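# Move glass graduated cylinder between shelved benches, standing upright

## Task

Take the graduated cylinder off the shelved bench by the door and set it standing upright on the work surface of the shelved bench by the window. It fails if the cylinder tips over, reaches the floor, or breaks (glass breaks if dropped more than a few centimetres or knocked hard). At the end the gripper must have released it and moved away, the cylinder must stay put without the robot's support, and the robot itself must not be toppled or left leaning.

## Robot and tools

Robot: a Hello Robot Stretch 3 with a single arm. It has a two-wheeled base (0.33 m long, 0.34 m wide), a lift sliding on a mast, and an arm that telescopes out to the robot's RIGHT side. The base cannot drive sideways, so to shift the gripper forward or back you drive the base. Spinning in place pivots about the point between the drive wheels, 0.05 m behind the front edge. With the arm pulled in and the wrist folded, the swept radius is 0.28 m; an unfolded level wrist reaches past that.

Frames: the base frame has its origin on the floor between the drive wheels, x forward, y left, z up. hand_pose is reported in this frame at the fingertip contact point; with all wrist joints at zero its x points up, y back toward the mast, z to the rear. The odometry frame is the base frame as it was at scene start. base_odometry heading runs -3.142 to 3.142, positive left; wheel slip is counted as travel.

Tool execute_actions: argument actions is a list holding one action (or none, which only returns state and pictures). An action can contain base, joints, or both, plus optional contact_limits; the parts start together. base takes exactly one key: translate_m (a relative drive in metres from the current position, forward positive, -1 to 1) or rotate_rad (a relative turn in radians, left/counter-clockwise positive, -3.2 to 3.2). joints is a dictionary of absolute targets by name: lift_m 0 to 1.1 (arm height on mast, m); arm_m 0 to 0.52 (extension, m); wrist_yaw_rad -1.345 to 4.42 (0 along the arm, positive toward the front, 3.0 folded over the base); wrist_pitch_rad -1.57 to 0.451 (0 level, negative tips fingers down); wrist_roll_rad -2.911 to 2.911 (0 fingers side by side); gripper_m -0.089 to 0.179 (larger is wider; actual fingertip gap is about 0.007 less when nearly shut, 0.025 less wide open, zero under 0.007); head_pan_rad -3.953 to 1.73 (0 forward, positive left, -1.57 looks along the arm); head_tilt_rad -1.53 to 0.419 (negative looks down). contact_limits accepts only arm_m: an effort percentage (1 to 100) that halts the arm motion when reached (negative sense when retracting); lower means gentler but too low stops instantly. Optional cameras lists head_camera, nav_camera, wrist_camera or all; omitted means all, [] none. Out-of-range values or unknown keys cause the whole call to be refused. Joints left out of an action may keep driving toward older targets. Each action is capped at 15 s.

wait(seconds 0 to 10) lets time pass with no new command. zoom_image(camera, region [x0,y0,x1,y1] in pixels, at most 504x504) magnifies part of a camera's latest image. finished_scene(scene) ends the scene and reports success; irreversible.

Results: base_status and joint_status describe how each motion ended: done, off_target (stopped short, may still push), contact_stop, time_out, torque_fault. After the last three the old target is dropped. Arm and lift contact-stop when pushing firmly and then go slack until commanded again; a slack lift may sink under load or be pushed up by closing fingers on a surface. Base, wrist and head never contact-stop. Wrist servos that strain for several seconds shut off for 10 s. on_its_own reports uncommanded behaviour; held at is the target held. motor_effort is percent of maximum (bracket = peak), with fixed bias and noise. lidar_m: 12 distances in 30 degree sectors, first straight ahead, going counter-clockwise (4th left, 7th behind, 10th right), in a plane 0.17 m up; misses glass and tabletops. wrist_depth_mm and head_depth_mm are 7x7 grids of median depths (glass not shown). base_tilt gives lean in degrees. If a stop is reported, the remaining calls of that reply are skipped.

Speed: base is fast only when stowed (lift below 0.30, arm below 0.03, yaw above 2.54), otherwise 0.10 m/s and 0.63 rad/s.

Gripping: command gripper_m below the cylinder width to hold it; to let go, open at least 0.02 above the touch point. Readings do not confirm a grasp. Squeezing too hard triggers a stall guard that weakens the hold.

Cautions: fold or unfold the wrist only with lift between 0.32 and 0.95, pitch -0.4, roll near 0. With yaw below -0.4 keep pitch at -0.5 or lower. Pushing on immovable things with the gripper above about 0.45 m can tip the robot; don't drive while holding or hooking something fixed; if it snags, reverse in small steps, pull the gripper free and lower lift to about 0.2. Lower the cylinder gently onto the surface, avoid knocks, release, and withdraw. Loose objects may occasionally get nudged by outside forces. Cameras head_camera and nav_camera turn with the head; wrist_camera rides the gripper. Camera calibration data is supplied with small per-scene errors.

Each tool is called after ">>>" as name(argument=value, ...) on one line, values as JSON.

## Session

>>> execute_actions(actions=[])

Scene clock: 0.00 s.
base_odometry: x=+0.000 y=+0.000 heading=+0.000 (m, m, rad; odometry frame)
turned_by_wheels: +0.000 (rad since the last result)
turned_by_imu: +0.000 (rad since the last result)
base_tilt: forward=+0.6 right=-2.5 (deg)
lidar_m: 2.68 1.81 1.80 1.91 2.03 1.37 1.79 0.89 0.89 1.00 1.64 1.99
head_depth_mm: 1682 2641 2725 2745 2732 2764 2278 / 1736 2838 2933 3009 2983 2984 2300 / 1881 2826 3220 3229 3320 3247 2325 / 1873 2800 3341 3260 3209 3070 2325 / 1857 2737 2940 2887 2818 2821 2328 / 1850 2598 2622 2618 2619 2583 2350 / 1827 2408 2423 2441 2404 2388 2285
base_status: not commanded
joint_positions: lift_m=+0.469 arm_m=-0.001 wrist_yaw_rad=+3.109 wrist_pitch_rad=-0.469 wrist_roll_rad=-0.001 gripper_m=+0.037 head_pan_rad=-0.003 head_tilt_rad=-0.013
joint_status: not commanded
motor_effort: left_wheel=-1 right_wheel=+0 lift_m=+22 arm_m=+0 wrist_yaw_rad=+0 wrist_pitch_rad=+4 wrist_roll_rad=-1 gripper_m=+1 head_pan_rad=+1 head_tilt_rad=+2 (%)
hand_pose: x=-0.0140 y=+0.0734 z=+0.4698 quat_wxyz=(+0.176, +0.690, +0.153, +0.685) (m; base frame)
wrist_depth_mm: - - - - - - - / - - - - - - - / - - - - - - - / - - 972 975 995 961 954 / 829 827 822 821 828 808 790 / 710 705 704 695 670 671 688 / 626 609 618 619 602 591 596
pictures: head_camera (sideways: a quarter turn clockwise sets it upright), nav_camera (sideways: a quarter turn counterclockwise sets it upright), wrist_camera
Images, in order (width x height): head_camera 896x504, nav_camera 672x504, wrist_camera 644x364.

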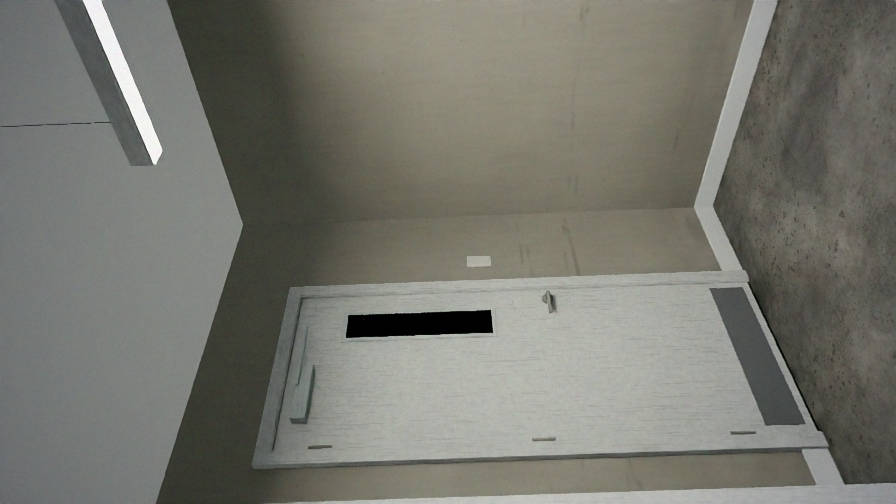

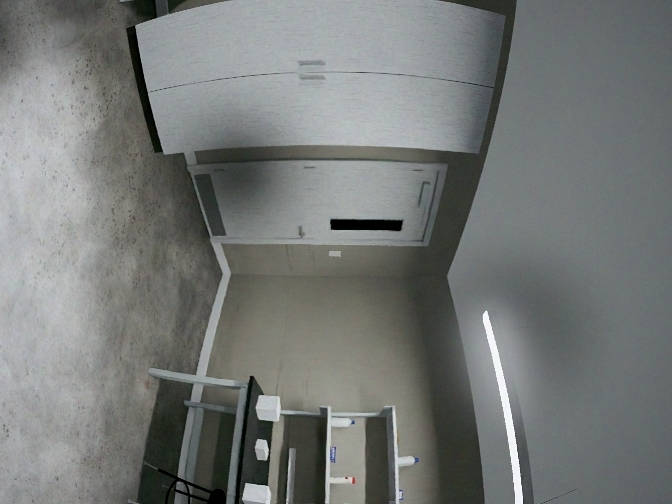

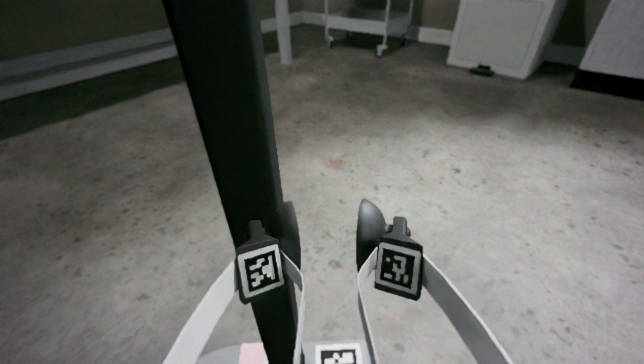

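>>> execute_actions(actions=[{"joints": {"head_pan_rad": -0.9, "head_tilt_rad": -0.3}}], cameras=["head_camera", "nav_camera"])

Scene clock: 4.03 s.
base_odometry: x=+0.000 y=+0.000 heading=+0.000 (m, m, rad; odometry frame)
turned_by_wheels: +0.000 (rad since the last result)
turned_by_imu: +0.001 (rad since the last result)
base_tilt: forward=+0.6 right=-2.6 (deg)
lidar_m: 2.68 1.81 1.80 1.90 2.03 1.37 1.79 0.89 0.89 1.00 1.64 1.99
head_depth_mm: 2447 2575 2697 2834 2782 2014 1553 / 2422 2513 2674 2699 2549 2004 1561 / 2374 2477 2579 2267 2731 2029 1564 / 2326 2444 2557 2205 2730 2060 1574 / 2287 2414 2524 2112 2630 2048 1580 / 2289 2363 2459 2175 2702 2057 1600 / 2226 2340 2469 2083 2646 2094 1607
base_status: not commanded
joint_positions: lift_m=+0.469 arm_m=-0.001 wrist_yaw_rad=+3.109 wrist_pitch_rad=-0.469 wrist_roll_rad=-0.001 gripper_m=+0.037 head_pan_rad=-0.893 head_tilt_rad=-0.296
joint_status: all done
motor_effort: left_wheel=-1(0) right_wheel=+0(0) lift_m=+22(22) arm_m=+0(0) wrist_yaw_rad=+0(1) wrist_pitch_rad=+4(4) wrist_roll_rad=-1(0) gripper_m=+1(1) head_pan_rad=-2(32) head_tilt_rad=-2(21) (%)
hand_pose: x=-0.0140 y=+0.0734 z=+0.4698 quat_wxyz=(+0.176, +0.690, +0.153, +0.685) (m; base frame)
wrist_depth_mm: - - - - - - - / - - - - - - - / - - - - - - - / - - 1000 - 978 956 986 / 832 832 848 820 842 818 803 / 704 717 699 699 659 680 686 / 618 605 625 622 601 591 587
pictures: head_camera (sideways: a quarter turn clockwise sets it upright), nav_camera (sideways: a quarter turn counterclockwise sets it upright)
camera_calibration (this result's frames):
head_camera: T_world_to_cam=[[-0.138617, 0.23692, -0.961589, 1.2712], [0.766914, 0.640017, 0.0471358, -0.0636809], [0.626601, -0.730922, -0.270415, 0.30035], [0, 0, 0, 1]] pos_world=[0.0368486, -0.0408836, 1.30659]
nav_camera: T_world_to_cam=[[0.19141, -0.226641, 0.954985, -1.20499], [-0.748772, -0.662788, -0.00721705, 0.0679486], [0.634588, -0.713685, -0.296567, 0.336276], [0, 0, 0, 1]] pos_world=[0.0681276, 0.0119319, 1.25096]
Images, in order (width x height): head_camera 896x504, nav_camera 672x504.

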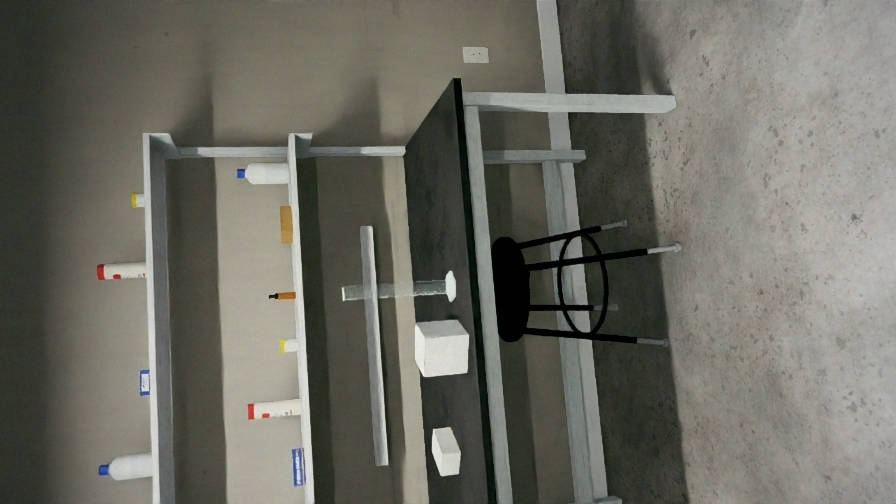

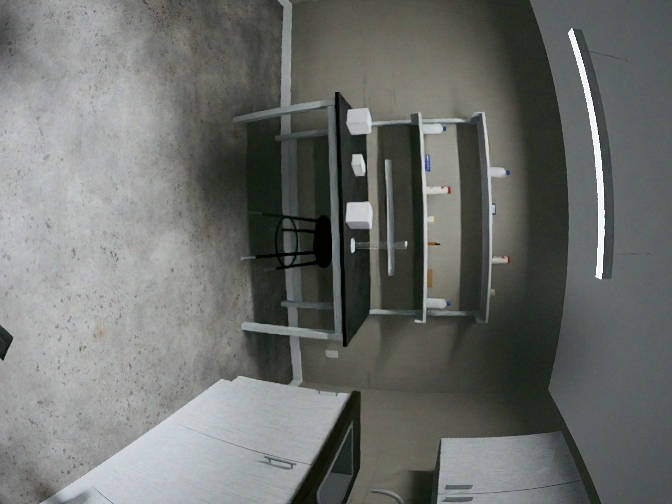

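>>> execute_actions(actions=[{"joints": {"head_pan_rad": -2.6, "head_tilt_rad": -0.3}}], cameras=["head_camera", "nav_camera"])

>>> execute_actions(actions=[{"joints": {"head_pan_rad": -3.9, "head_tilt_rad": -0.3}}], cameras=["head_camera", "nav_camera"])

Scene clock: 13.30 s.
base_odometry: x=+0.000 y=+0.000 heading=+0.000 (m, m, rad; odometry frame)
turned_by_wheels: +0.000 (rad since the last result)
turned_by_imu: +0.001 (rad since the last result)
base_tilt: forward=+0.6 right=-2.6 (deg)
lidar_m: 2.68 1.81 1.80 1.91 2.03 1.38 1.79 0.89 0.89 1.00 1.64 1.98
head_depth_mm: 1464 1550 1629 1710 1827 1913 1557 / 1441 1503 1572 1671 1763 1869 1556 / 1402 1462 1530 1608 1714 1805 1571 / 1347 1423 1491 1562 977 1016 1074 / 1025 1080 1173 1146 942 979 1037 / 1003 1047 1390 1114 924 949 1001 / 980 1025 1369 1100 902 919 972
base_status: not commanded
joint_positions: lift_m=+0.469 arm_m=-0.001 wrist_yaw_rad=+3.109 wrist_pitch_rad=-0.469 wrist_roll_rad=-0.001 gripper_m=+0.037 head_pan_rad=-2.593 head_tilt_rad=-0.296
joint_status: all done
motor_effort: left_wheel=-1(0) right_wheel=+0(0) lift_m=+21(21) arm_m=+0(0) wrist_yaw_rad=+0(1) wrist_pitch_rad=+4(3) wrist_roll_rad=-1(0) gripper_m=+1(0) head_pan_rad=-2(33) head_tilt_rad=-2(2) (%)
hand_pose: x=-0.0140 y=+0.0734 z=+0.4698 quat_wxyz=(+0.176, +0.690, +0.153, +0.685) (m; base frame)
wrist_depth_mm: - - - - - - - / - - - - - - - / - - - - - - - / - - 994 996 989 987 971 / 863 817 848 813 829 827 799 / 717 701 699 688 673 697 683 / 610 628 612 625 593 595 593
pictures: head_camera (sideways: a quarter turn clockwise sets it upright), nav_camera (sideways: a quarter turn counterclockwise sets it upright)
camera_calibration (this result's frames):
head_camera: T_world_to_cam=[[0.25303, 0.107073, -0.961515, 1.26872], [0.535858, -0.842991, 0.0471406, -0.0622776], [-0.805501, -0.527163, -0.270678, 0.309429], [0, 0, 0, 1]] pos_world=[-0.0384057, -0.0252253, 1.30658]
nav_camera: T_world_to_cam=[[-0.249637, -0.160749, 0.954904, -1.20219], [-0.560786, 0.827929, -0.00722979, 0.0668185], [-0.78943, -0.537302, -0.296828, 0.345302], [0, 0, 0, 1]] pos_world=[0.00995237, -0.0630407, 1.25095]
Images, in order (width x height): head_camera 896x504, nav_camera 672x504.

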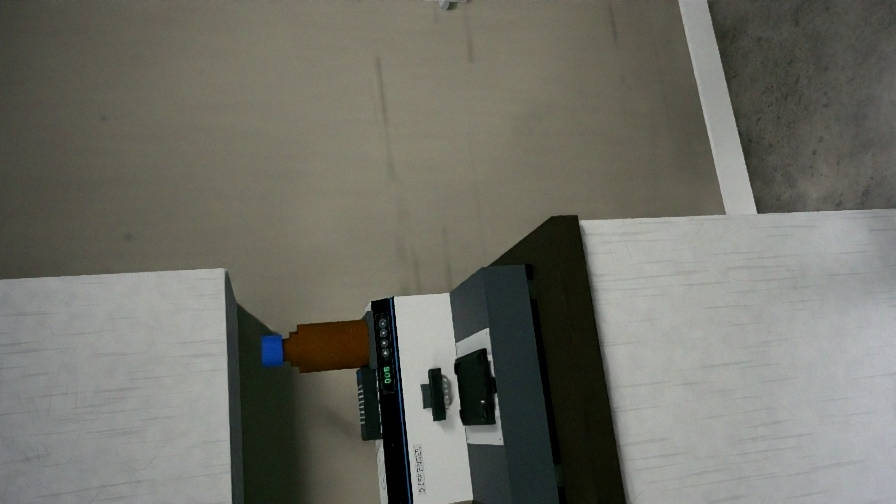

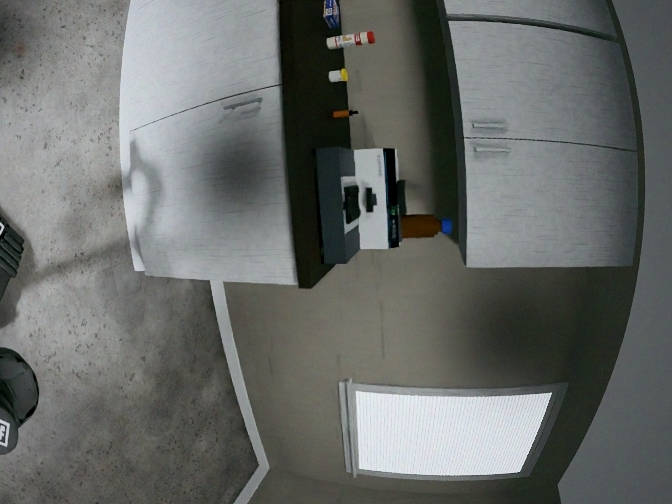

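Scene clock: 14.53 s.
base_odometry: x=+0.000 y=+0.000 heading=+0.000 (m, m, rad; odometry frame)
turned_by_wheels: +0.000 (rad since the last result)
turned_by_imu: +0.000 (rad since the last result)
base_tilt: forward=+0.7 right=-2.6 (deg)
lidar_m: 2.68 1.81 1.80 1.90 2.03 1.38 1.80 0.89 0.89 1.00 1.64 1.99
head_depth_mm: - - - - - - - / 1859 1984 2070 1415 2343 2001 1558 / 1877 1960 2059 1588 2338 2030 1564 / 1860 1953 2086 1621 2273 1973 1568 / 1875 1982 2075 2181 2342 2070 1584 / 1881 2010 2081 2193 2362 2051 1594 / 1903 1969 2088 2207 2339 2100 1609
base_status: not commanded
joint_positions: lift_m=+0.469 arm_m=-0.001 wrist_yaw_rad=+3.109 wrist_pitch_rad=-0.469 wrist_roll_rad=-0.001 gripper_m=+0.037 head_pan_rad=-3.893 head_tilt_rad=-0.296
joint_status: all done
motor_effort: left_wheel=+0(0) right_wheel=+0(0) lift_m=+22(21) arm_m=+0(0) wrist_yaw_rad=+0(1) wrist_pitch_rad=+3(4) wrist_roll_rad=+0(0) gripper_m=+0(0) head_pan_rad=-3(33) head_tilt_rad=-2(1) (%)
hand_pose: x=-0.0140 y=+0.0734 z=+0.4698 quat_wxyz=(+0.176, +0.690, +0.153, +0.685) (m; base frame)
wrist_depth_mm: - - - - - - - / - - - - - - - / - - - - - - - / - - 988 - - 987 987 / 822 840 826 816 843 811 793 / 705 698 692 702 681 679 678 / 615 606 632 618 596 594 596
pictures: head_camera (sideways: a quarter turn clockwise sets it upright), nav_camera (sideways: a quarter turn counterclockwise sets it upright)
camera_calibration (this result's frames):
head_camera: T_world_to_cam=[[0.170876, -0.215184, -0.961508, 1.26921], [-0.668928, -0.741831, 0.047141, -0.054929], [-0.72342, 0.635124, -0.270704, 0.308962], [0, 0, 0, 1]] pos_world=[-0.0301115, 0.0361361, 1.30658]
nav_camera: T_world_to_cam=[[-0.221689, 0.197556, 0.954896, -1.20235], [0.647745, 0.761823, -0.00723104, 0.0594481], [-0.72889, 0.616926, -0.296853, 0.344967], [0, 0, 0, 1]] pos_world=[-0.0536118, -0.0205764, 1.25095]
Images, in order (width x height): head_camera 896x504, nav_camera 672x504.

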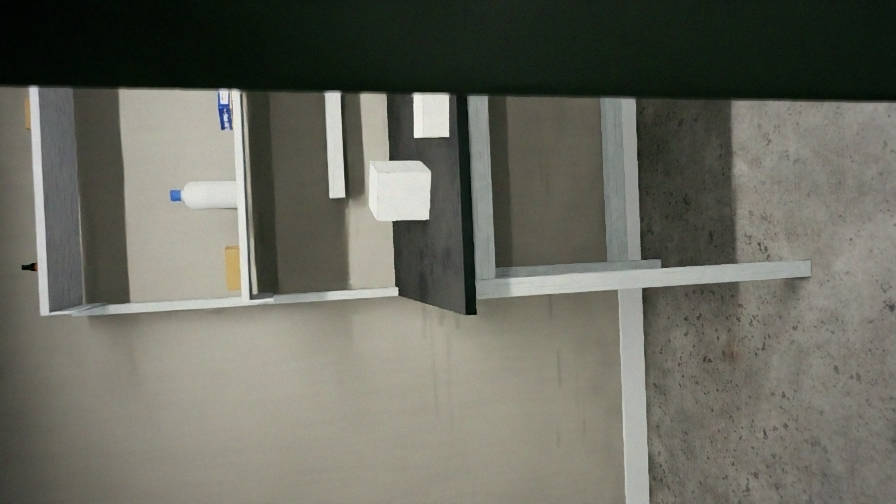

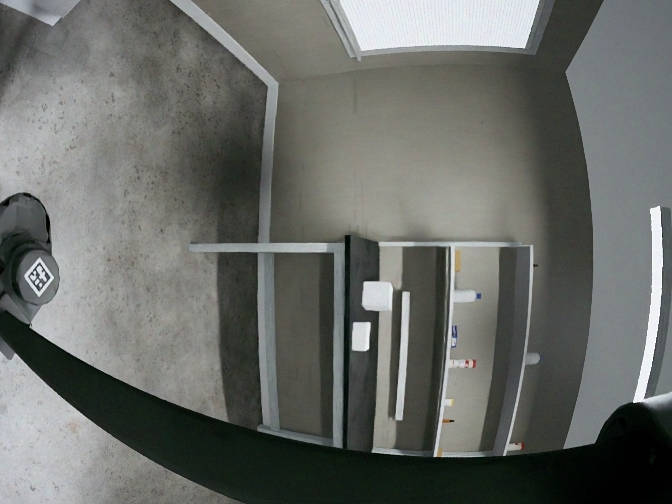

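>>> execute_actions(actions=[{"base": {"rotate_rad": -0.80}, "joints": {"lift_m": 0.27, "head_pan_rad": 0.0, "head_tilt_rad": -0.4}}], cameras=["head_camera"])

Scene clock: 32.73 s.
base_odometry: x=+0.000 y=+0.000 heading=-0.800 (m, m, rad; odometry frame)
turned_by_wheels: -0.800 (rad since the last result)
turned_by_imu: -0.798 (rad since the last result)
base_tilt: forward=+0.6 right=-2.6 (deg)
lidar_m: 2.06 1.98 1.91 1.80 1.85 1.90 1.37 2.19 1.59 0.89 0.90 1.18
head_depth_mm: 2305 2435 2634 2772 2246 1771 1430 / 2239 2378 2525 2743 2390 1772 1442 / 2253 2420 2539 2714 2318 1800 1439 / 2234 2395 2526 2267 2425 1815 1435 / 2200 2353 2493 2703 2339 1830 1453 / 2211 2366 2497 2700 2483 1852 1468 / 2194 2334 2500 2667 2478 1841 1477
base_status: done
joint_positions: lift_m=+0.270 arm_m=-0.001 wrist_yaw_rad=+3.109 wrist_pitch_rad=-0.470 wrist_roll_rad=-0.001 gripper_m=+0.037 head_pan_rad=-0.007 head_tilt_rad=-0.395
joint_status: all done
motor_effort: left_wheel=+2(7) right_wheel=-3(7) lift_m=+15(22) arm_m=+0(1) wrist_yaw_rad=+1(1) wrist_pitch_rad=+4(4) wrist_roll_rad=+0(0) gripper_m=+1(1) head_pan_rad=+4(33) head_tilt_rad=-2(13) (%)
hand_pose: x=-0.0140 y=+0.0732 z=+0.2714 quat_wxyz=(+0.176, +0.690, +0.154, +0.685) (m; base frame)
wrist_depth_mm: - - - - - - - / - - - - - - - / 881 878 - 850 812 820 804 / 678 672 647 666 646 638 647 / 551 546 546 569 556 531 529 / 469 - - - - 459 445 / - - - - 396 396 390
pictures: head_camera (sideways: a quarter turn clockwise sets it upright)
camera_calibration (this result's frames):
head_camera: T_world_to_cam=[[-0.365141, 0.0432915, -0.929945, 1.23126], [-0.005428, 0.998802, 0.0486283, -0.0609064], [0.930937, 0.0228039, -0.364468, 0.4209], [0, 0, 0, 1]] pos_world=[0.0574226, -0.00206797, 1.30137]
Images, in order (width x height): head_camera 896x504.

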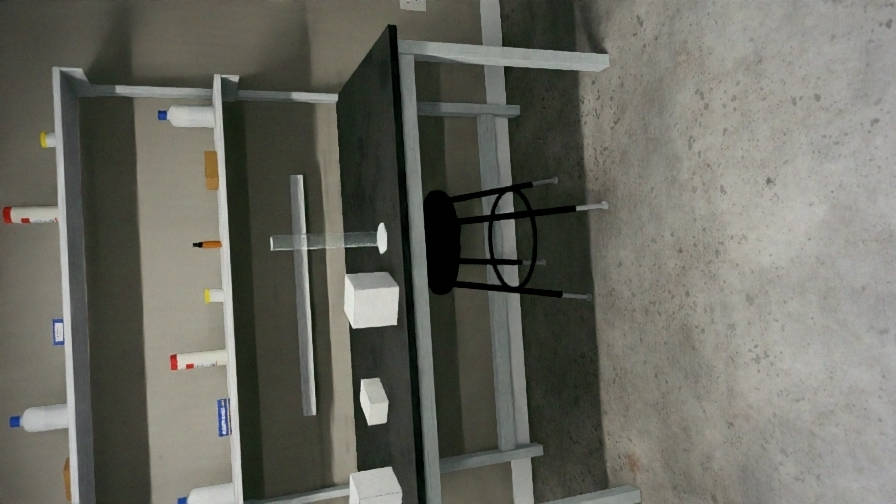

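>>> execute_actions(actions=[{"base": {"translate_m": 1.0}}], cameras=[])

>>> execute_actions(actions=[{"base": {"translate_m": 0.35}, "joints": {"head_tilt_rad": -0.6}}], cameras=["head_camera"])

Scene clock: 42.47 s.
base_odometry: x=+0.697 y=-0.717 heading=-0.800 (m, m, rad; odometry frame)
turned_by_wheels: +0.000 (rad since the last result)
turned_by_imu: +0.000 (rad since the last result)
base_tilt: forward=+0.6 right=-2.7 (deg)
lidar_m: 0.94 1.52 1.16 1.88 1.92 2.72 2.37 1.25 0.87 0.82 0.83 1.02
head_depth_mm: 1392 1351 1575 1439 983 1746 1424 / 1385 1451 1587 1481 977 1792 1428 / 1383 1461 1560 1487 980 1620 1393 / 1372 1454 1543 1506 1000 1677 1403 / 1360 1441 1540 1529 942 1690 1450 / 1360 1437 1540 1547 945 1759 1473 / 1351 1414 1519 1574 1031 1739 1468
base_status: done
joint_positions: lift_m=+0.270 arm_m=-0.001 wrist_yaw_rad=+3.109 wrist_pitch_rad=-0.470 wrist_roll_rad=-0.001 gripper_m=+0.037 head_pan_rad=-0.007 head_tilt_rad=-0.396
joint_status: not commanded
motor_effort: left_wheel=+1(9) right_wheel=-3(7) lift_m=+16(15) arm_m=+0(0) wrist_yaw_rad=+1(0) wrist_pitch_rad=+4(4) wrist_roll_rad=+0(1) gripper_m=+0(0) head_pan_rad=+4(3) head_tilt_rad=-2(2) (%)
hand_pose: x=-0.0140 y=+0.0732 z=+0.2714 quat_wxyz=(+0.176, +0.690, +0.154, +0.685) (m; base frame)
wrist_depth_mm: - - - - - - - / - - - - - - - / 890 892 - 850 828 842 811 / 661 681 655 661 648 648 645 / 554 546 551 562 559 531 526 / 470 - - - - 457 446 / - - - - 395 397 396
pictures: none
No camera images: the call's "cameras" was empty. Leave "cameras" out to get every camera's image.

Scene clock: 45.30 s.
base_odometry: x=+0.941 y=-0.968 heading=-0.800 (m, m, rad; odometry frame)
turned_by_wheels: +0.000 (rad since the last result)
turned_by_imu: +0.000 (rad since the last result)
base_tilt: forward=+0.7 right=-2.6 (deg)
lidar_m: 0.58 0.72 0.96 2.33 1.96 2.53 3.37 1.21 0.84 0.79 0.75 0.75
head_depth_mm: 1028 1179 1273 964 740 1361 1244 / 1026 1171 1258 972 746 1363 1250 / 1030 1155 1262 983 754 938 1200 / 1013 1161 1261 995 759 670 1229 / 1019 1149 1243 1005 716 677 1231 / 995 1142 1251 1019 640 678 1274 / 1018 1122 1249 1032 656 664 1285
base_status: done
joint_positions: lift_m=+0.270 arm_m=-0.001 wrist_yaw_rad=+3.109 wrist_pitch_rad=-0.470 wrist_roll_rad=-0.001 gripper_m=+0.037 head_pan_rad=-0.007 head_tilt_rad=-0.593
joint_status: all done
motor_effort: left_wheel=+2(10) right_wheel=-3(6) lift_m=+15(15) arm_m=-1(0) wrist_yaw_rad=+0(0) wrist_pitch_rad=+4(4) wrist_roll_rad=-1(0) gripper_m=+1(0) head_pan_rad=+3(3) head_tilt_rad=-3(19) (%)
hand_pose: x=-0.0140 y=+0.0732 z=+0.2714 quat_wxyz=(+0.176, +0.690, +0.154, +0.685) (m; base frame)
wrist_depth_mm: - - - - - - - / - - - - - - - / 863 847 - 871 827 816 800 / 672 676 647 665 658 652 645 / 553 554 547 558 561 536 530 / 472 - - - - 450 449 / - - - - 399 396 394
pictures: head_camera (sideways: a quarter turn clockwise sets it upright)
camera_calibration (this result's frames):
head_camera: T_world_to_cam=[[-0.54107, 0.0443756, -0.839806, 1.11476], [0.00404818, 0.998733, 0.0501651, -0.0629523], [0.840968, 0.0237431, -0.540564, 0.650588], [0, 0, 0, 1]] pos_world=[0.0562919, -0.00204251, 1.29102]
Images, in order (width x height): head_camera 896x504.

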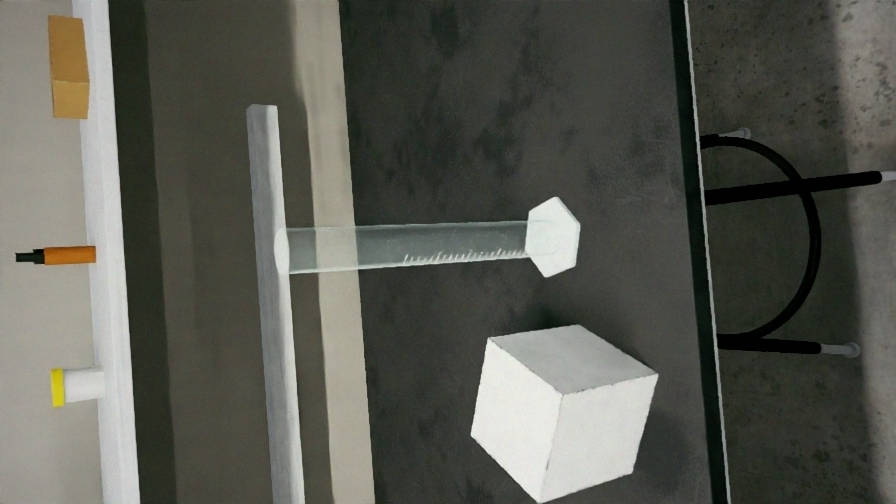

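>>> execute_actions(actions=[{"base": {"rotate_rad": 1.63}, "joints": {"lift_m": 0.86, "wrist_pitch_rad": -0.4, "head_pan_rad": -1.57, "head_tilt_rad": -0.7}}], cameras=["head_camera"])

Scene clock: 61.17 s.
base_odometry: x=+0.941 y=-0.968 heading=+0.830 (m, m, rad; odometry frame)
turned_by_wheels: +1.630 (rad since the last result)
turned_by_imu: +1.627 (rad since the last result)
base_tilt: forward=+0.7 right=-2.6 (deg)
lidar_m: 1.96 1.97 2.71 2.73 1.12 0.82 0.79 0.74 0.89 0.59 1.18 0.95
head_depth_mm: 1054 1175 1102 833 687 1466 - / 1057 1151 1114 839 692 1404 - / 1060 1159 1126 849 699 1398 - / 1061 1146 1142 857 705 1456 - / 1059 1148 1151 678 688 1411 1237 / 1062 1146 1172 672 696 1426 1213 / 1063 1153 1186 878 723 1426 1211
base_status: done
joint_positions: lift_m=+0.860 arm_m=-0.001 wrist_yaw_rad=+3.109 wrist_pitch_rad=-0.418 wrist_roll_rad=-0.001 gripper_m=+0.037 head_pan_rad=-1.563 head_tilt_rad=-0.692
joint_status: all done
motor_effort: left_wheel=-3(8) right_wheel=+4(10) lift_m=+27(28) arm_m=+0(0) wrist_yaw_rad=+0(0) wrist_pitch_rad=+5(6) wrist_roll_rad=+0(0) gripper_m=+0(1) head_pan_rad=-3(34) head_tilt_rad=-4(15) (%)
hand_pose: x=-0.0138 y=+0.0801 z=+0.8724 quat_wxyz=(+0.158, +0.694, +0.135, +0.690) (m; base frame)
wrist_depth_mm: 943 - - - - - - / 949 - - - - - - / 928 - - - - - - / 941 - - - - - - / 907 - - - - - - / 907 - - - - - - / 929 - - - - - -
pictures: head_camera (sideways: a quarter turn clockwise sets it upright)
camera_calibration (this result's frames):
head_camera: T_world_to_cam=[[0.0357697, 0.621459, -0.78263, 1.0367], [0.998723, 0.00573469, 0.0501998, -0.0690585], [0.0356852, -0.783426, -0.62046, 0.759443], [0, 0, 0, 1]] pos_world=[0.00478708, -0.0489017, 1.28602]
Images, in order (width x height): head_camera 896x504.

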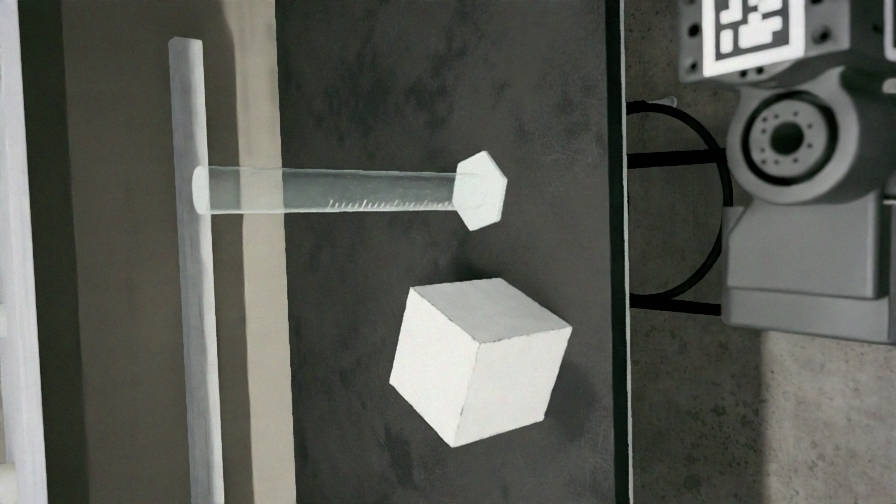

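>>> execute_actions(actions=[{"joints": {"wrist_yaw_rad": 0.0}}], cameras=[])

>>> execute_actions(actions=[{"joints": {"wrist_pitch_rad": 0.0, "gripper_m": 0.13, "lift_m": 0.83}}], cameras=["head_camera", "wrist_camera"])

Scene clock: 66.53 s.
base_odometry: x=+0.941 y=-0.968 heading=+0.830 (m, m, rad; odometry frame)
turned_by_wheels: +0.000 (rad since the last result)
turned_by_imu: +0.001 (rad since the last result)
base_tilt: forward=+0.6 right=-2.6 (deg)
lidar_m: 1.96 1.97 2.72 2.72 1.12 0.82 0.79 0.74 0.89 0.58 1.18 0.96
head_depth_mm: 1056 1180 1098 827 687 1458 - / 1060 1144 1118 836 694 1399 - / 1058 1168 1129 847 699 - - / 1065 1148 1140 854 705 1366 1199 / 1061 1153 1160 676 687 1364 1209 / 1073 1149 1170 673 699 1412 1215 / 1070 1157 1185 879 720 1428 1219
base_status: not commanded
joint_positions: lift_m=+0.860 arm_m=-0.001 wrist_yaw_rad=+0.002 wrist_pitch_rad=-0.418 wrist_roll_rad=-0.001 gripper_m=+0.037 head_pan_rad=-1.563 head_tilt_rad=-0.692
joint_status: all done
motor_effort: left_wheel=-3(3) right_wheel=+4(3) lift_m=+26(26) arm_m=-1(0) wrist_yaw_rad=-1(2) wrist_pitch_rad=+5(5) wrist_roll_rad=-1(0) gripper_m=+1(0) head_pan_rad=-2(2) head_tilt_rad=-3(4) (%)
hand_pose: x=-0.0210 y=-0.3686 z=+0.8724 quat_wxyz=(+0.692, +0.148, -0.691, -0.146) (m; base frame)
wrist_depth_mm: 934 919 913 920 946 928 944 / 859 393 725 777 753 741 - / 525 302 355 544 534 533 516 / 425 352 375 411 408 407 395 / 338 339 332 330 340 325 322 / - - - - - - - / - - 985 - - - -
pictures: none
No camera images: the call's "cameras" was empty. Leave "cameras" out to get every camera's image.

Scene clock: 67.93 s.
base_odometry: x=+0.941 y=-0.968 heading=+0.830 (m, m, rad; odometry frame)
turned_by_wheels: +0.000 (rad since the last result)
turned_by_imu: +0.000 (rad since the last result)
base_tilt: forward=+0.6 right=-2.7 (deg)
lidar_m: 1.96 1.97 2.72 2.72 1.12 0.82 0.79 0.74 0.88 0.58 1.18 0.96
head_depth_mm: 1060 1184 1098 830 689 1405 - / 1058 1147 1117 839 677 1373 - / 1056 1159 1123 847 699 - - / 1065 1148 1129 857 700 1373 1197 / 1064 1140 1158 677 682 1382 1208 / 1058 1156 1171 670 695 1419 1217 / 1068 1149 1185 881 721 1420 1216
base_status: not commanded
joint_positions: lift_m=+0.830 arm_m=-0.001 wrist_yaw_rad=+0.002 wrist_pitch_rad=-0.022 wrist_roll_rad=-0.001 gripper_m=+0.130 head_pan_rad=-1.563 head_tilt_rad=-0.692
joint_status: all done
motor_effort: left_wheel=-3(3) right_wheel=+3(4) lift_m=+15(20) arm_m=+0(0) wrist_yaw_rad=-1(2) wrist_pitch_rad=+6(6) wrist_roll_rad=-1(1) gripper_m=+1(86) head_pan_rad=-3(1) head_tilt_rad=-4(4) (%)
hand_pose: x=-0.0209 y=-0.3998 z=+0.9395 quat_wxyz=(+0.708, +0.009, -0.707, -0.007) (m; base frame)
wrist_depth_mm: 744 759 774 707 738 758 730 / 993 - - - 994 - 995 / - - - - - - - / - - - - - - - / 588 354 384 669 653 700 627 / 484 339 377 449 451 412 436 / 368 329 338 350 347 346 341
pictures: head_camera (sideways: a quarter turn clockwise sets it upright), wrist_camera
camera_calibration (this result's frames):
head_camera: T_world_to_cam=[[0.0357698, 0.621459, -0.78263, 1.0367], [0.998723, 0.00573444, 0.0501998, -0.0690585], [0.0356851, -0.783426, -0.62046, 0.759443], [0, 0, 0, 1]] pos_world=[0.00478707, -0.0489017, 1.28602]
wrist_camera: T_world_to_cam=[[-0.999541, 0.000346572, -0.0302987, 0.013477], [0.0297613, 0.199052, -0.979537, 1.03418], [0.00569154, -0.979989, -0.198971, -0.0374639], [0, 0, 0, 1]] pos_world=[-0.0170944, -0.242574, 1.00597]
Images, in order (width x height): head_camera 896x504, wrist_camera 644x364.

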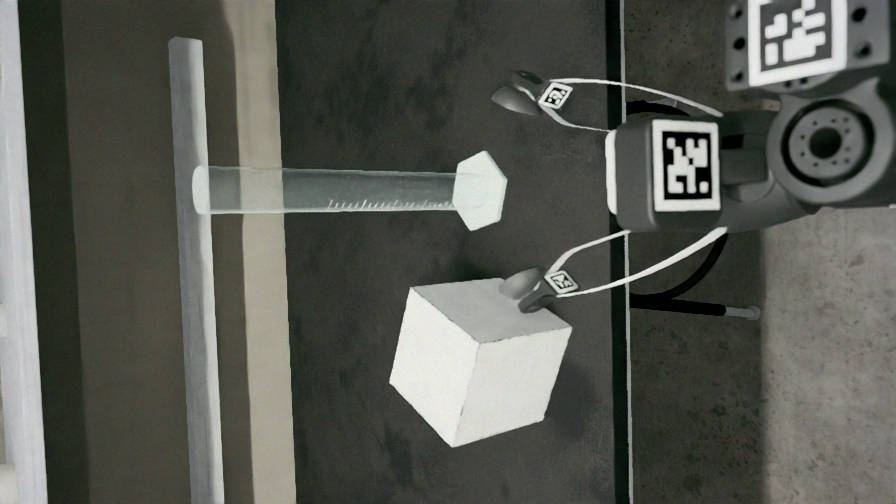

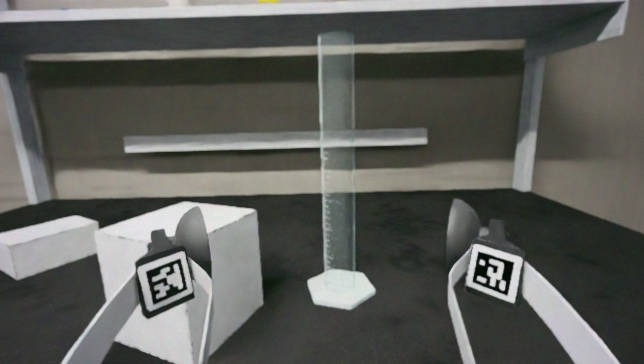

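>>> execute_actions(actions=[{"base": {"translate_m": -0.017}, "joints": {"arm_m": 0.17}}], cameras=["head_camera", "wrist_camera"])

Scene clock: 78.60 s.
base_odometry: x=+0.929 y=-0.981 heading=+0.830 (m, m, rad; odometry frame)
turned_by_wheels: +0.000 (rad since the last result)
turned_by_imu: +0.001 (rad since the last result)
base_tilt: forward=+0.6 right=-2.6 (deg)
lidar_m: 1.98 1.99 2.73 2.73 1.10 0.80 0.77 0.73 1.18 0.58 0.72 0.97
head_depth_mm: 1060 1179 1097 880 - 1338 1180 / 1057 1141 1103 889 - 1362 1185 / 1060 1161 1126 940 - 1335 1190 / 1057 1147 1140 855 703 1400 1195 / 1065 1147 1152 700 689 1378 1210 / 1062 1150 1171 662 691 1420 1222 / 1066 1154 1186 852 720 1422 1221
base_status: done
joint_positions: lift_m=+0.830 arm_m=+0.170 wrist_yaw_rad=+0.001 wrist_pitch_rad=-0.020 wrist_roll_rad=-0.001 gripper_m=+0.130 head_pan_rad=-1.563 head_tilt_rad=-0.692
joint_status: all done
motor_effort: left_wheel=-3(7) right_wheel=+4(6) lift_m=+15(15) arm_m=+4(4) wrist_yaw_rad=+0(1) wrist_pitch_rad=+6(6) wrist_roll_rad=+0(0) gripper_m=+1(1) head_pan_rad=-2(1) head_tilt_rad=-4(3) (%)
hand_pose: x=-0.0212 y=-0.5704 z=+0.9398 quat_wxyz=(+0.708, +0.008, -0.707, -0.007) (m; base frame)
wrist_depth_mm: 670 672 689 708 716 804 696 / 826 829 830 824 825 825 837 / 863 841 847 832 838 843 826 / 892 875 880 869 882 898 901 / 724 747 677 657 652 695 611 / 225 223 465 460 446 415 445 / 178 205 356 352 348 345 342
pictures: head_camera (sideways: a quarter turn clockwise sets it upright), wrist_camera
camera_calibration (this result's frames):
head_camera: T_world_to_cam=[[0.0358621, 0.621454, -0.78263, 1.0367], [0.998724, 0.00558611, 0.0501998, -0.0690585], [0.0355687, -0.783431, -0.62046, 0.759444], [0, 0, 0, 1]] pos_world=[0.00477981, -0.0489015, 1.28602]
wrist_camera: T_world_to_cam=[[-0.99954, 0.0015156, -0.0303014, 0.0139066], [0.0300022, 0.197854, -0.979772, 1.06797], [0.00451032, -0.98023, -0.197809, -0.205787], [0, 0, 0, 1]] pos_world=[-0.0172131, -0.413043, 1.00609]
Images, in order (width x height): head_camera 896x504, wrist_camera 644x364.

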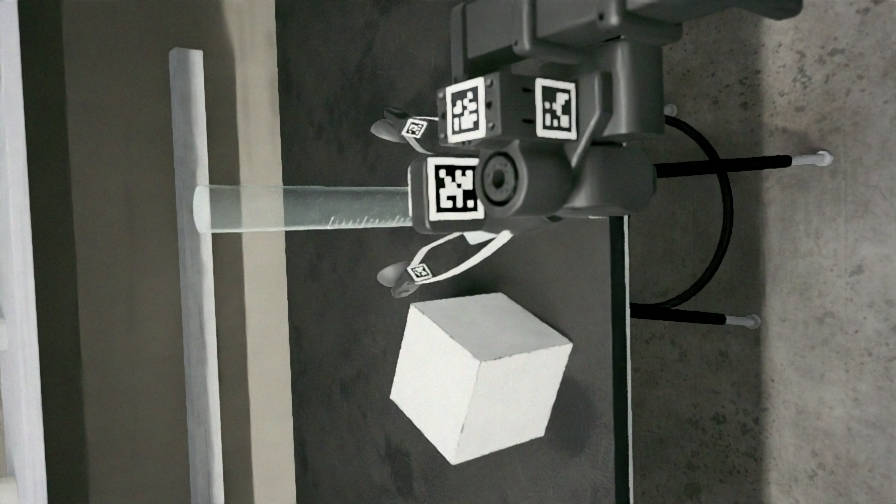

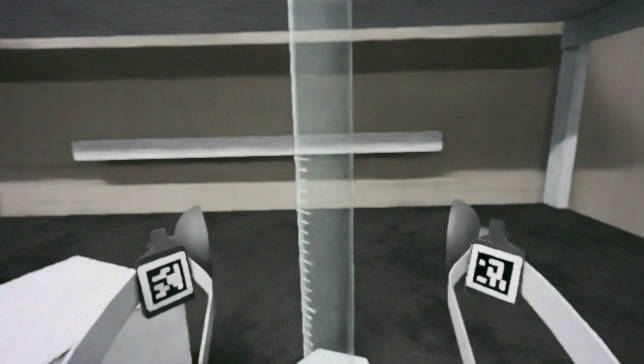

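>>> execute_actions(actions=[{"joints": {"arm_m": 0.245}, "contact_limits": {"arm_m": 15}}], cameras=["head_camera", "wrist_camera"])

Scene clock: 84.30 s.
base_odometry: x=+0.929 y=-0.981 heading=+0.830 (m, m, rad; odometry frame)
turned_by_wheels: +0.000 (rad since the last result)
turned_by_imu: +0.001 (rad since the last result)
base_tilt: forward=+0.7 right=-2.7 (deg)
lidar_m: 1.98 1.99 2.75 2.72 1.10 0.80 0.77 0.73 1.18 0.58 0.72 0.97
head_depth_mm: 1061 1188 1096 - - 1380 1177 / 1060 1140 1130 - 664 1382 1191 / 1059 1162 1172 - 671 1346 1194 / 1061 1144 1196 839 703 1394 1195 / 1062 1148 1141 700 688 1381 1205 / 1065 1157 1173 658 694 1419 1220 / 1063 1151 1191 852 722 1417 1223
base_status: not commanded
joint_positions: lift_m=+0.830 arm_m=+0.245 wrist_yaw_rad=+0.001 wrist_pitch_rad=-0.020 wrist_roll_rad=-0.001 gripper_m=+0.130 head_pan_rad=-1.563 head_tilt_rad=-0.692
joint_status: all done
motor_effort: left_wheel=-3(3) right_wheel=+4(4) lift_m=+15(15) arm_m=+4(4) wrist_yaw_rad=+0(0) wrist_pitch_rad=+6(6) wrist_roll_rad=-1(1) gripper_m=+1(1) head_pan_rad=-2(2) head_tilt_rad=-4(4) (%)
contact_limits: arm_m 15 (drawing in: default 28, maximum 46; extending or still: default 39, maximum 63)
hand_pose: x=-0.0213 y=-0.6454 z=+0.9398 quat_wxyz=(+0.708, +0.008, -0.707, -0.007) (m; base frame)
wrist_depth_mm: 668 674 736 727 726 721 654 / 753 756 763 751 739 734 731 / 772 759 774 758 755 787 784 / 782 809 807 783 798 801 796 / 712 754 678 658 655 685 632 / 485 475 460 455 449 409 440 / 383 360 358 348 345 342 339
pictures: head_camera (sideways: a quarter turn clockwise sets it upright), wrist_camera
camera_calibration (this result's frames):
head_camera: T_world_to_cam=[[0.0358625, 0.621454, -0.78263, 1.0367], [0.998724, 0.00558551, 0.0501998, -0.0690585], [0.0355682, -0.783431, -0.62046, 0.759444], [0, 0, 0, 1]] pos_world=[0.00477978, -0.0489015, 1.28602]
wrist_camera: T_world_to_cam=[[-0.99954, 0.00152273, -0.0303015, 0.0140231], [0.0300037, 0.19784, -0.979775, 1.08281], [0.00450293, -0.980233, -0.197795, -0.279322], [0, 0, 0, 1]] pos_world=[-0.0172139, -0.488045, 1.00609]
Images, in order (width x height): head_camera 896x504, wrist_camera 644x364.

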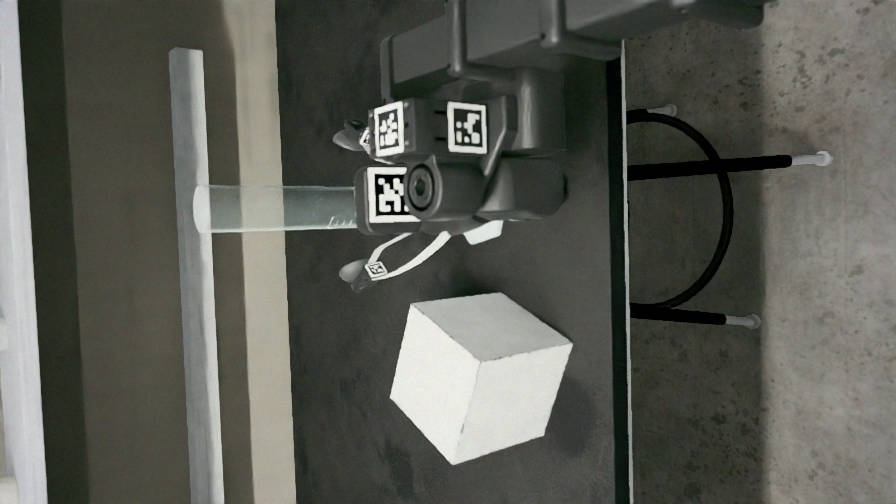

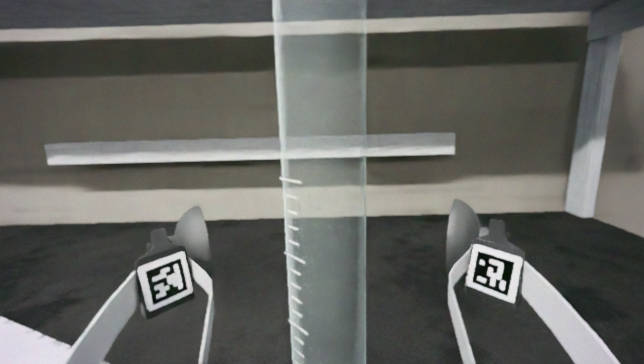

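>>> execute_actions(actions=[{"joints": {"gripper_m": 0.064}}], cameras=["wrist_camera"])

Scene clock: 86.90 s.
base_odometry: x=+0.929 y=-0.981 heading=+0.830 (m, m, rad; odometry frame)
turned_by_wheels: +0.000 (rad since the last result)
turned_by_imu: +0.000 (rad since the last result)
base_tilt: forward=+0.7 right=-2.6 (deg)
lidar_m: 1.98 1.98 2.73 2.72 1.10 0.80 0.77 0.73 1.18 0.58 0.72 0.97
head_depth_mm: 1064 1181 1094 - - 1379 1181 / 1055 1147 1115 - 668 1386 1186 / 1063 1162 1184 - 668 1330 1199 / 1070 1142 1195 852 704 1399 1205 / 1060 1157 1151 701 690 1377 1203 / 1062 1155 1169 658 692 1421 1226 / 1066 1151 1183 853 720 1424 1220
base_status: not commanded
joint_positions: lift_m=+0.830 arm_m=+0.245 wrist_yaw_rad=+0.001 wrist_pitch_rad=-0.020 wrist_roll_rad=-0.001 gripper_m=+0.064 head_pan_rad=-1.563 head_tilt_rad=-0.692
joint_status: all done
motor_effort: left_wheel=-3(3) right_wheel=+4(4) lift_m=+15(15) arm_m=+4(4) wrist_yaw_rad=+1(0) wrist_pitch_rad=+6(6) wrist_roll_rad=-1(1) gripper_m=+0(83) head_pan_rad=-3(2) head_tilt_rad=-4(4) (%)
hand_pose: x=-0.0213 y=-0.6454 z=+0.9398 quat_wxyz=(+0.708, +0.008, -0.707, -0.007) (m; base frame)
wrist_depth_mm: 672 685 746 726 727 732 657 / 765 752 748 739 754 747 726 / 769 761 773 770 767 776 758 / 812 810 807 786 797 812 813 / 721 687 704 665 712 636 624 / 483 478 439 456 428 456 441 / 367 364 356 352 346 345 342
pictures: wrist_camera
camera_calibration (this result's frames):
wrist_camera: T_world_to_cam=[[-0.99954, 0.00152254, -0.0303014, 0.014023], [0.0300036, 0.19784, -0.979775, 1.08281], [0.00450308, -0.980233, -0.197795, -0.279322], [0, 0, 0, 1]] pos_world=[-0.0172138, -0.488045, 1.00609]
Images, in order (width x height): wrist_camera 644x364.

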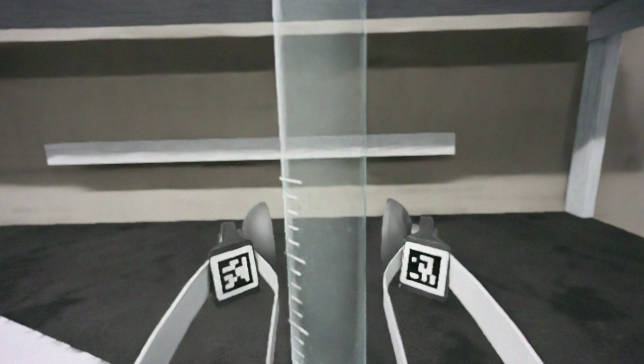

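>>> execute_actions(actions=[{"joints": {"gripper_m": 0.01}}], cameras=["wrist_camera"])

Scene clock: 93.37 s.
base_odometry: x=+0.929 y=-0.981 heading=+0.830 (m, m, rad; odometry frame)
turned_by_wheels: +0.000 (rad since the last result)
turned_by_imu: +0.001 (rad since the last result)
base_tilt: forward=+0.7 right=-2.7 (deg)
lidar_m: 1.98 1.99 2.74 2.73 1.10 0.80 0.77 0.73 1.18 0.58 0.72 0.97
head_depth_mm: 1062 1182 1097 - - 1376 1185 / 1062 1145 1114 - 664 1379 1186 / 1059 1164 1177 - 670 1327 1190 / 1059 1151 1170 853 707 1395 1201 / 1065 1153 1152 698 690 1377 1209 / 1063 1150 1170 657 694 1419 1206 / 1066 1158 1184 851 718 1424 1219
base_status: not commanded
joint_positions: lift_m=+0.830 arm_m=+0.245 wrist_yaw_rad=+0.001 wrist_pitch_rad=-0.020 wrist_roll_rad=-0.001 gripper_m=+0.011 head_pan_rad=-1.563 head_tilt_rad=-0.692
joint_status: all done
motor_effort: left_wheel=-3(3) right_wheel=+3(4) lift_m=+15(15) arm_m=+4(4) wrist_yaw_rad=-1(1) wrist_pitch_rad=+6(6) wrist_roll_rad=-1(1) gripper_m=-13(86) head_pan_rad=-2(2) head_tilt_rad=-4(4) (%)
hand_pose: x=-0.0212 y=-0.6454 z=+0.9398 quat_wxyz=(+0.708, +0.008, -0.707, -0.007) (m; base frame)
wrist_depth_mm: 670 674 731 713 732 717 660 / 738 738 750 740 741 760 742 / 777 765 778 754 734 773 777 / 800 800 815 799 817 788 790 / 712 688 706 658 696 638 629 / 485 473 460 457 414 448 443 / 368 363 353 354 348 339 343
pictures: wrist_camera
camera_calibration (this result's frames):
wrist_camera: T_world_to_cam=[[-0.99954, 0.00133846, -0.0303026, 0.0139523], [0.0299683, 0.197846, -0.979775, 1.08281], [0.00468385, -0.980232, -0.197795, -0.279318], [0, 0, 0, 1]] pos_world=[-0.0171958, -0.488045, 1.00609]
Images, in order (width x height): wrist_camera 644x364.

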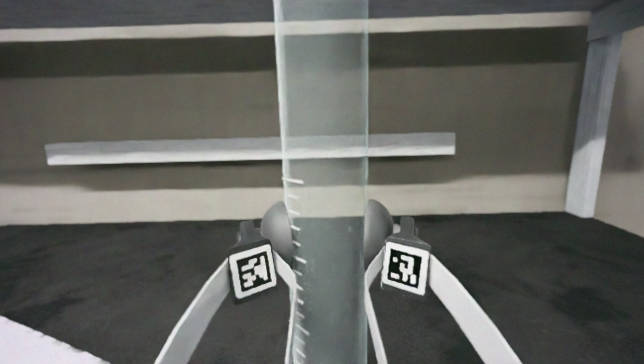

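>>> execute_actions(actions=[{"joints": {"gripper_m": -0.03}}], cameras=[])

>>> execute_actions(actions=[{"joints": {"lift_m": 0.855}}], cameras=["head_camera", "wrist_camera"])

Scene clock: 97.17 s.
base_odometry: x=+0.929 y=-0.981 heading=+0.830 (m, m, rad; odometry frame)
turned_by_wheels: +0.000 (rad since the last result)
turned_by_imu: +0.001 (rad since the last result)
base_tilt: forward=+0.6 right=-2.5 (deg)
lidar_m: 1.98 1.99 2.74 2.73 1.09 0.80 0.77 0.73 1.18 0.58 0.72 0.97
head_depth_mm: 1058 1180 1094 - - 1376 1179 / 1057 1146 1114 - 665 1377 1184 / 1057 1165 1182 - 668 1328 1194 / 1057 1156 1170 855 703 1399 1197 / 1061 1148 1151 701 689 1386 1203 / 1065 1158 1168 659 693 1414 1218 / 1063 1154 1185 851 718 1421 1225
base_status: not commanded
joint_positions: lift_m=+0.830 arm_m=+0.245 wrist_yaw_rad=+0.001 wrist_pitch_rad=-0.020 wrist_roll_rad=-0.001 gripper_m=-0.028 head_pan_rad=-1.563 head_tilt_rad=-0.692
joint_status: all done
motor_effort: left_wheel=-2(3) right_wheel=+3(3) lift_m=+15(15) arm_m=+4(4) wrist_yaw_rad=+0(0) wrist_pitch_rad=+6(6) wrist_roll_rad=+0(1) gripper_m=-29(99) head_pan_rad=-3(2) head_tilt_rad=-4(3) (%)
hand_pose: x=-0.0212 y=-0.6454 z=+0.9398 quat_wxyz=(+0.708, +0.008, -0.707, -0.007) (m; base frame)
wrist_depth_mm: 677 678 723 734 712 736 661 / 750 761 754 762 746 736 736 / 760 760 761 761 746 785 774 / 805 799 808 796 828 810 786 / 726 697 710 664 707 628 627 / 481 472 444 460 416 446 442 / 366 359 350 352 348 344 343
pictures: none
No camera images: the call's "cameras" was empty. Leave "cameras" out to get every camera's image.

Scene clock: 98.17 s.
base_odometry: x=+0.929 y=-0.981 heading=+0.830 (m, m, rad; odometry frame)
turned_by_wheels: +0.000 (rad since the last result)
turned_by_imu: +0.000 (rad since the last result)
base_tilt: forward=+0.6 right=-2.5 (deg)
lidar_m: 1.98 1.99 2.73 2.73 1.10 0.80 0.77 0.73 1.18 0.58 0.72 0.97
head_depth_mm: 1052 1184 1142 - 690 1368 1190 / 1067 1140 1167 - 674 1385 1189 / 1060 1166 1236 - 679 1322 1191 / 1063 1141 1186 851 706 1394 1200 / 1063 1150 1152 700 690 1383 1205 / 1066 1150 1166 658 694 1421 1217 / 1064 1151 1180 849 720 1423 1216
base_status: not commanded
joint_positions: lift_m=+0.855 arm_m=+0.245 wrist_yaw_rad=+0.001 wrist_pitch_rad=-0.035 wrist_roll_rad=-0.001 gripper_m=-0.025 head_pan_rad=-1.563 head_tilt_rad=-0.692
joint_status: all done
motor_effort: left_wheel=-3(3) right_wheel=+3(3) lift_m=+28(27) arm_m=+4(4) wrist_yaw_rad=+0(0) wrist_pitch_rad=+10(11) wrist_roll_rad=+0(1) gripper_m=-27(29) head_pan_rad=-2(2) head_tilt_rad=-4(4) (%)
hand_pose: x=-0.0212 y=-0.6449 z=+0.9603 quat_wxyz=(+0.708, +0.013, -0.706, -0.012) (m; base frame)
wrist_depth_mm: 627 632 656 674 730 718 655 / 752 751 744 754 729 742 739 / 765 778 782 755 768 766 778 / 784 802 804 796 805 792 790 / 767 736 751 684 732 669 665 / 516 500 470 496 446 481 467 / 395 390 379 377 373 371 365
pictures: head_camera (sideways: a quarter turn clockwise sets it upright), wrist_camera
camera_calibration (this result's frames):
head_camera: T_world_to_cam=[[0.0358626, 0.621454, -0.78263, 1.0367], [0.998724, 0.00558539, 0.0501998, -0.0690585], [0.0355681, -0.783431, -0.62046, 0.759444], [0, 0, 0, 1]] pos_world=[0.00477977, -0.0489015, 1.28602]
wrist_camera: T_world_to_cam=[[-0.99954, 0.00177477, -0.0302653, 0.0148195], [0.0299541, 0.211868, -0.976839, 1.1091], [0.00467859, -0.977297, -0.211824, -0.25945], [0, 0, 0, 1]] pos_world=[-0.0171954, -0.488569, 1.0289]
Images, in order (width x height): head_camera 896x504, wrist_camera 644x364.

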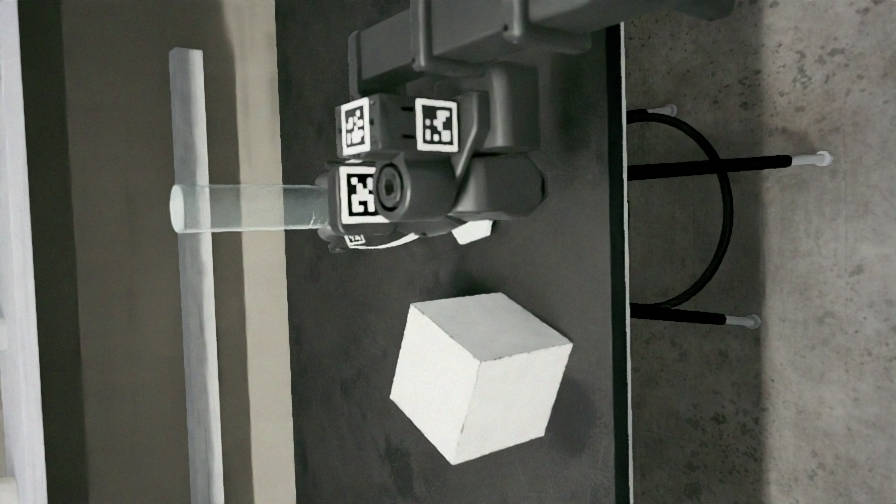

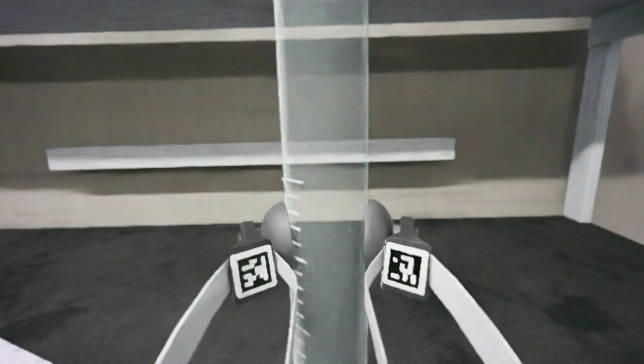

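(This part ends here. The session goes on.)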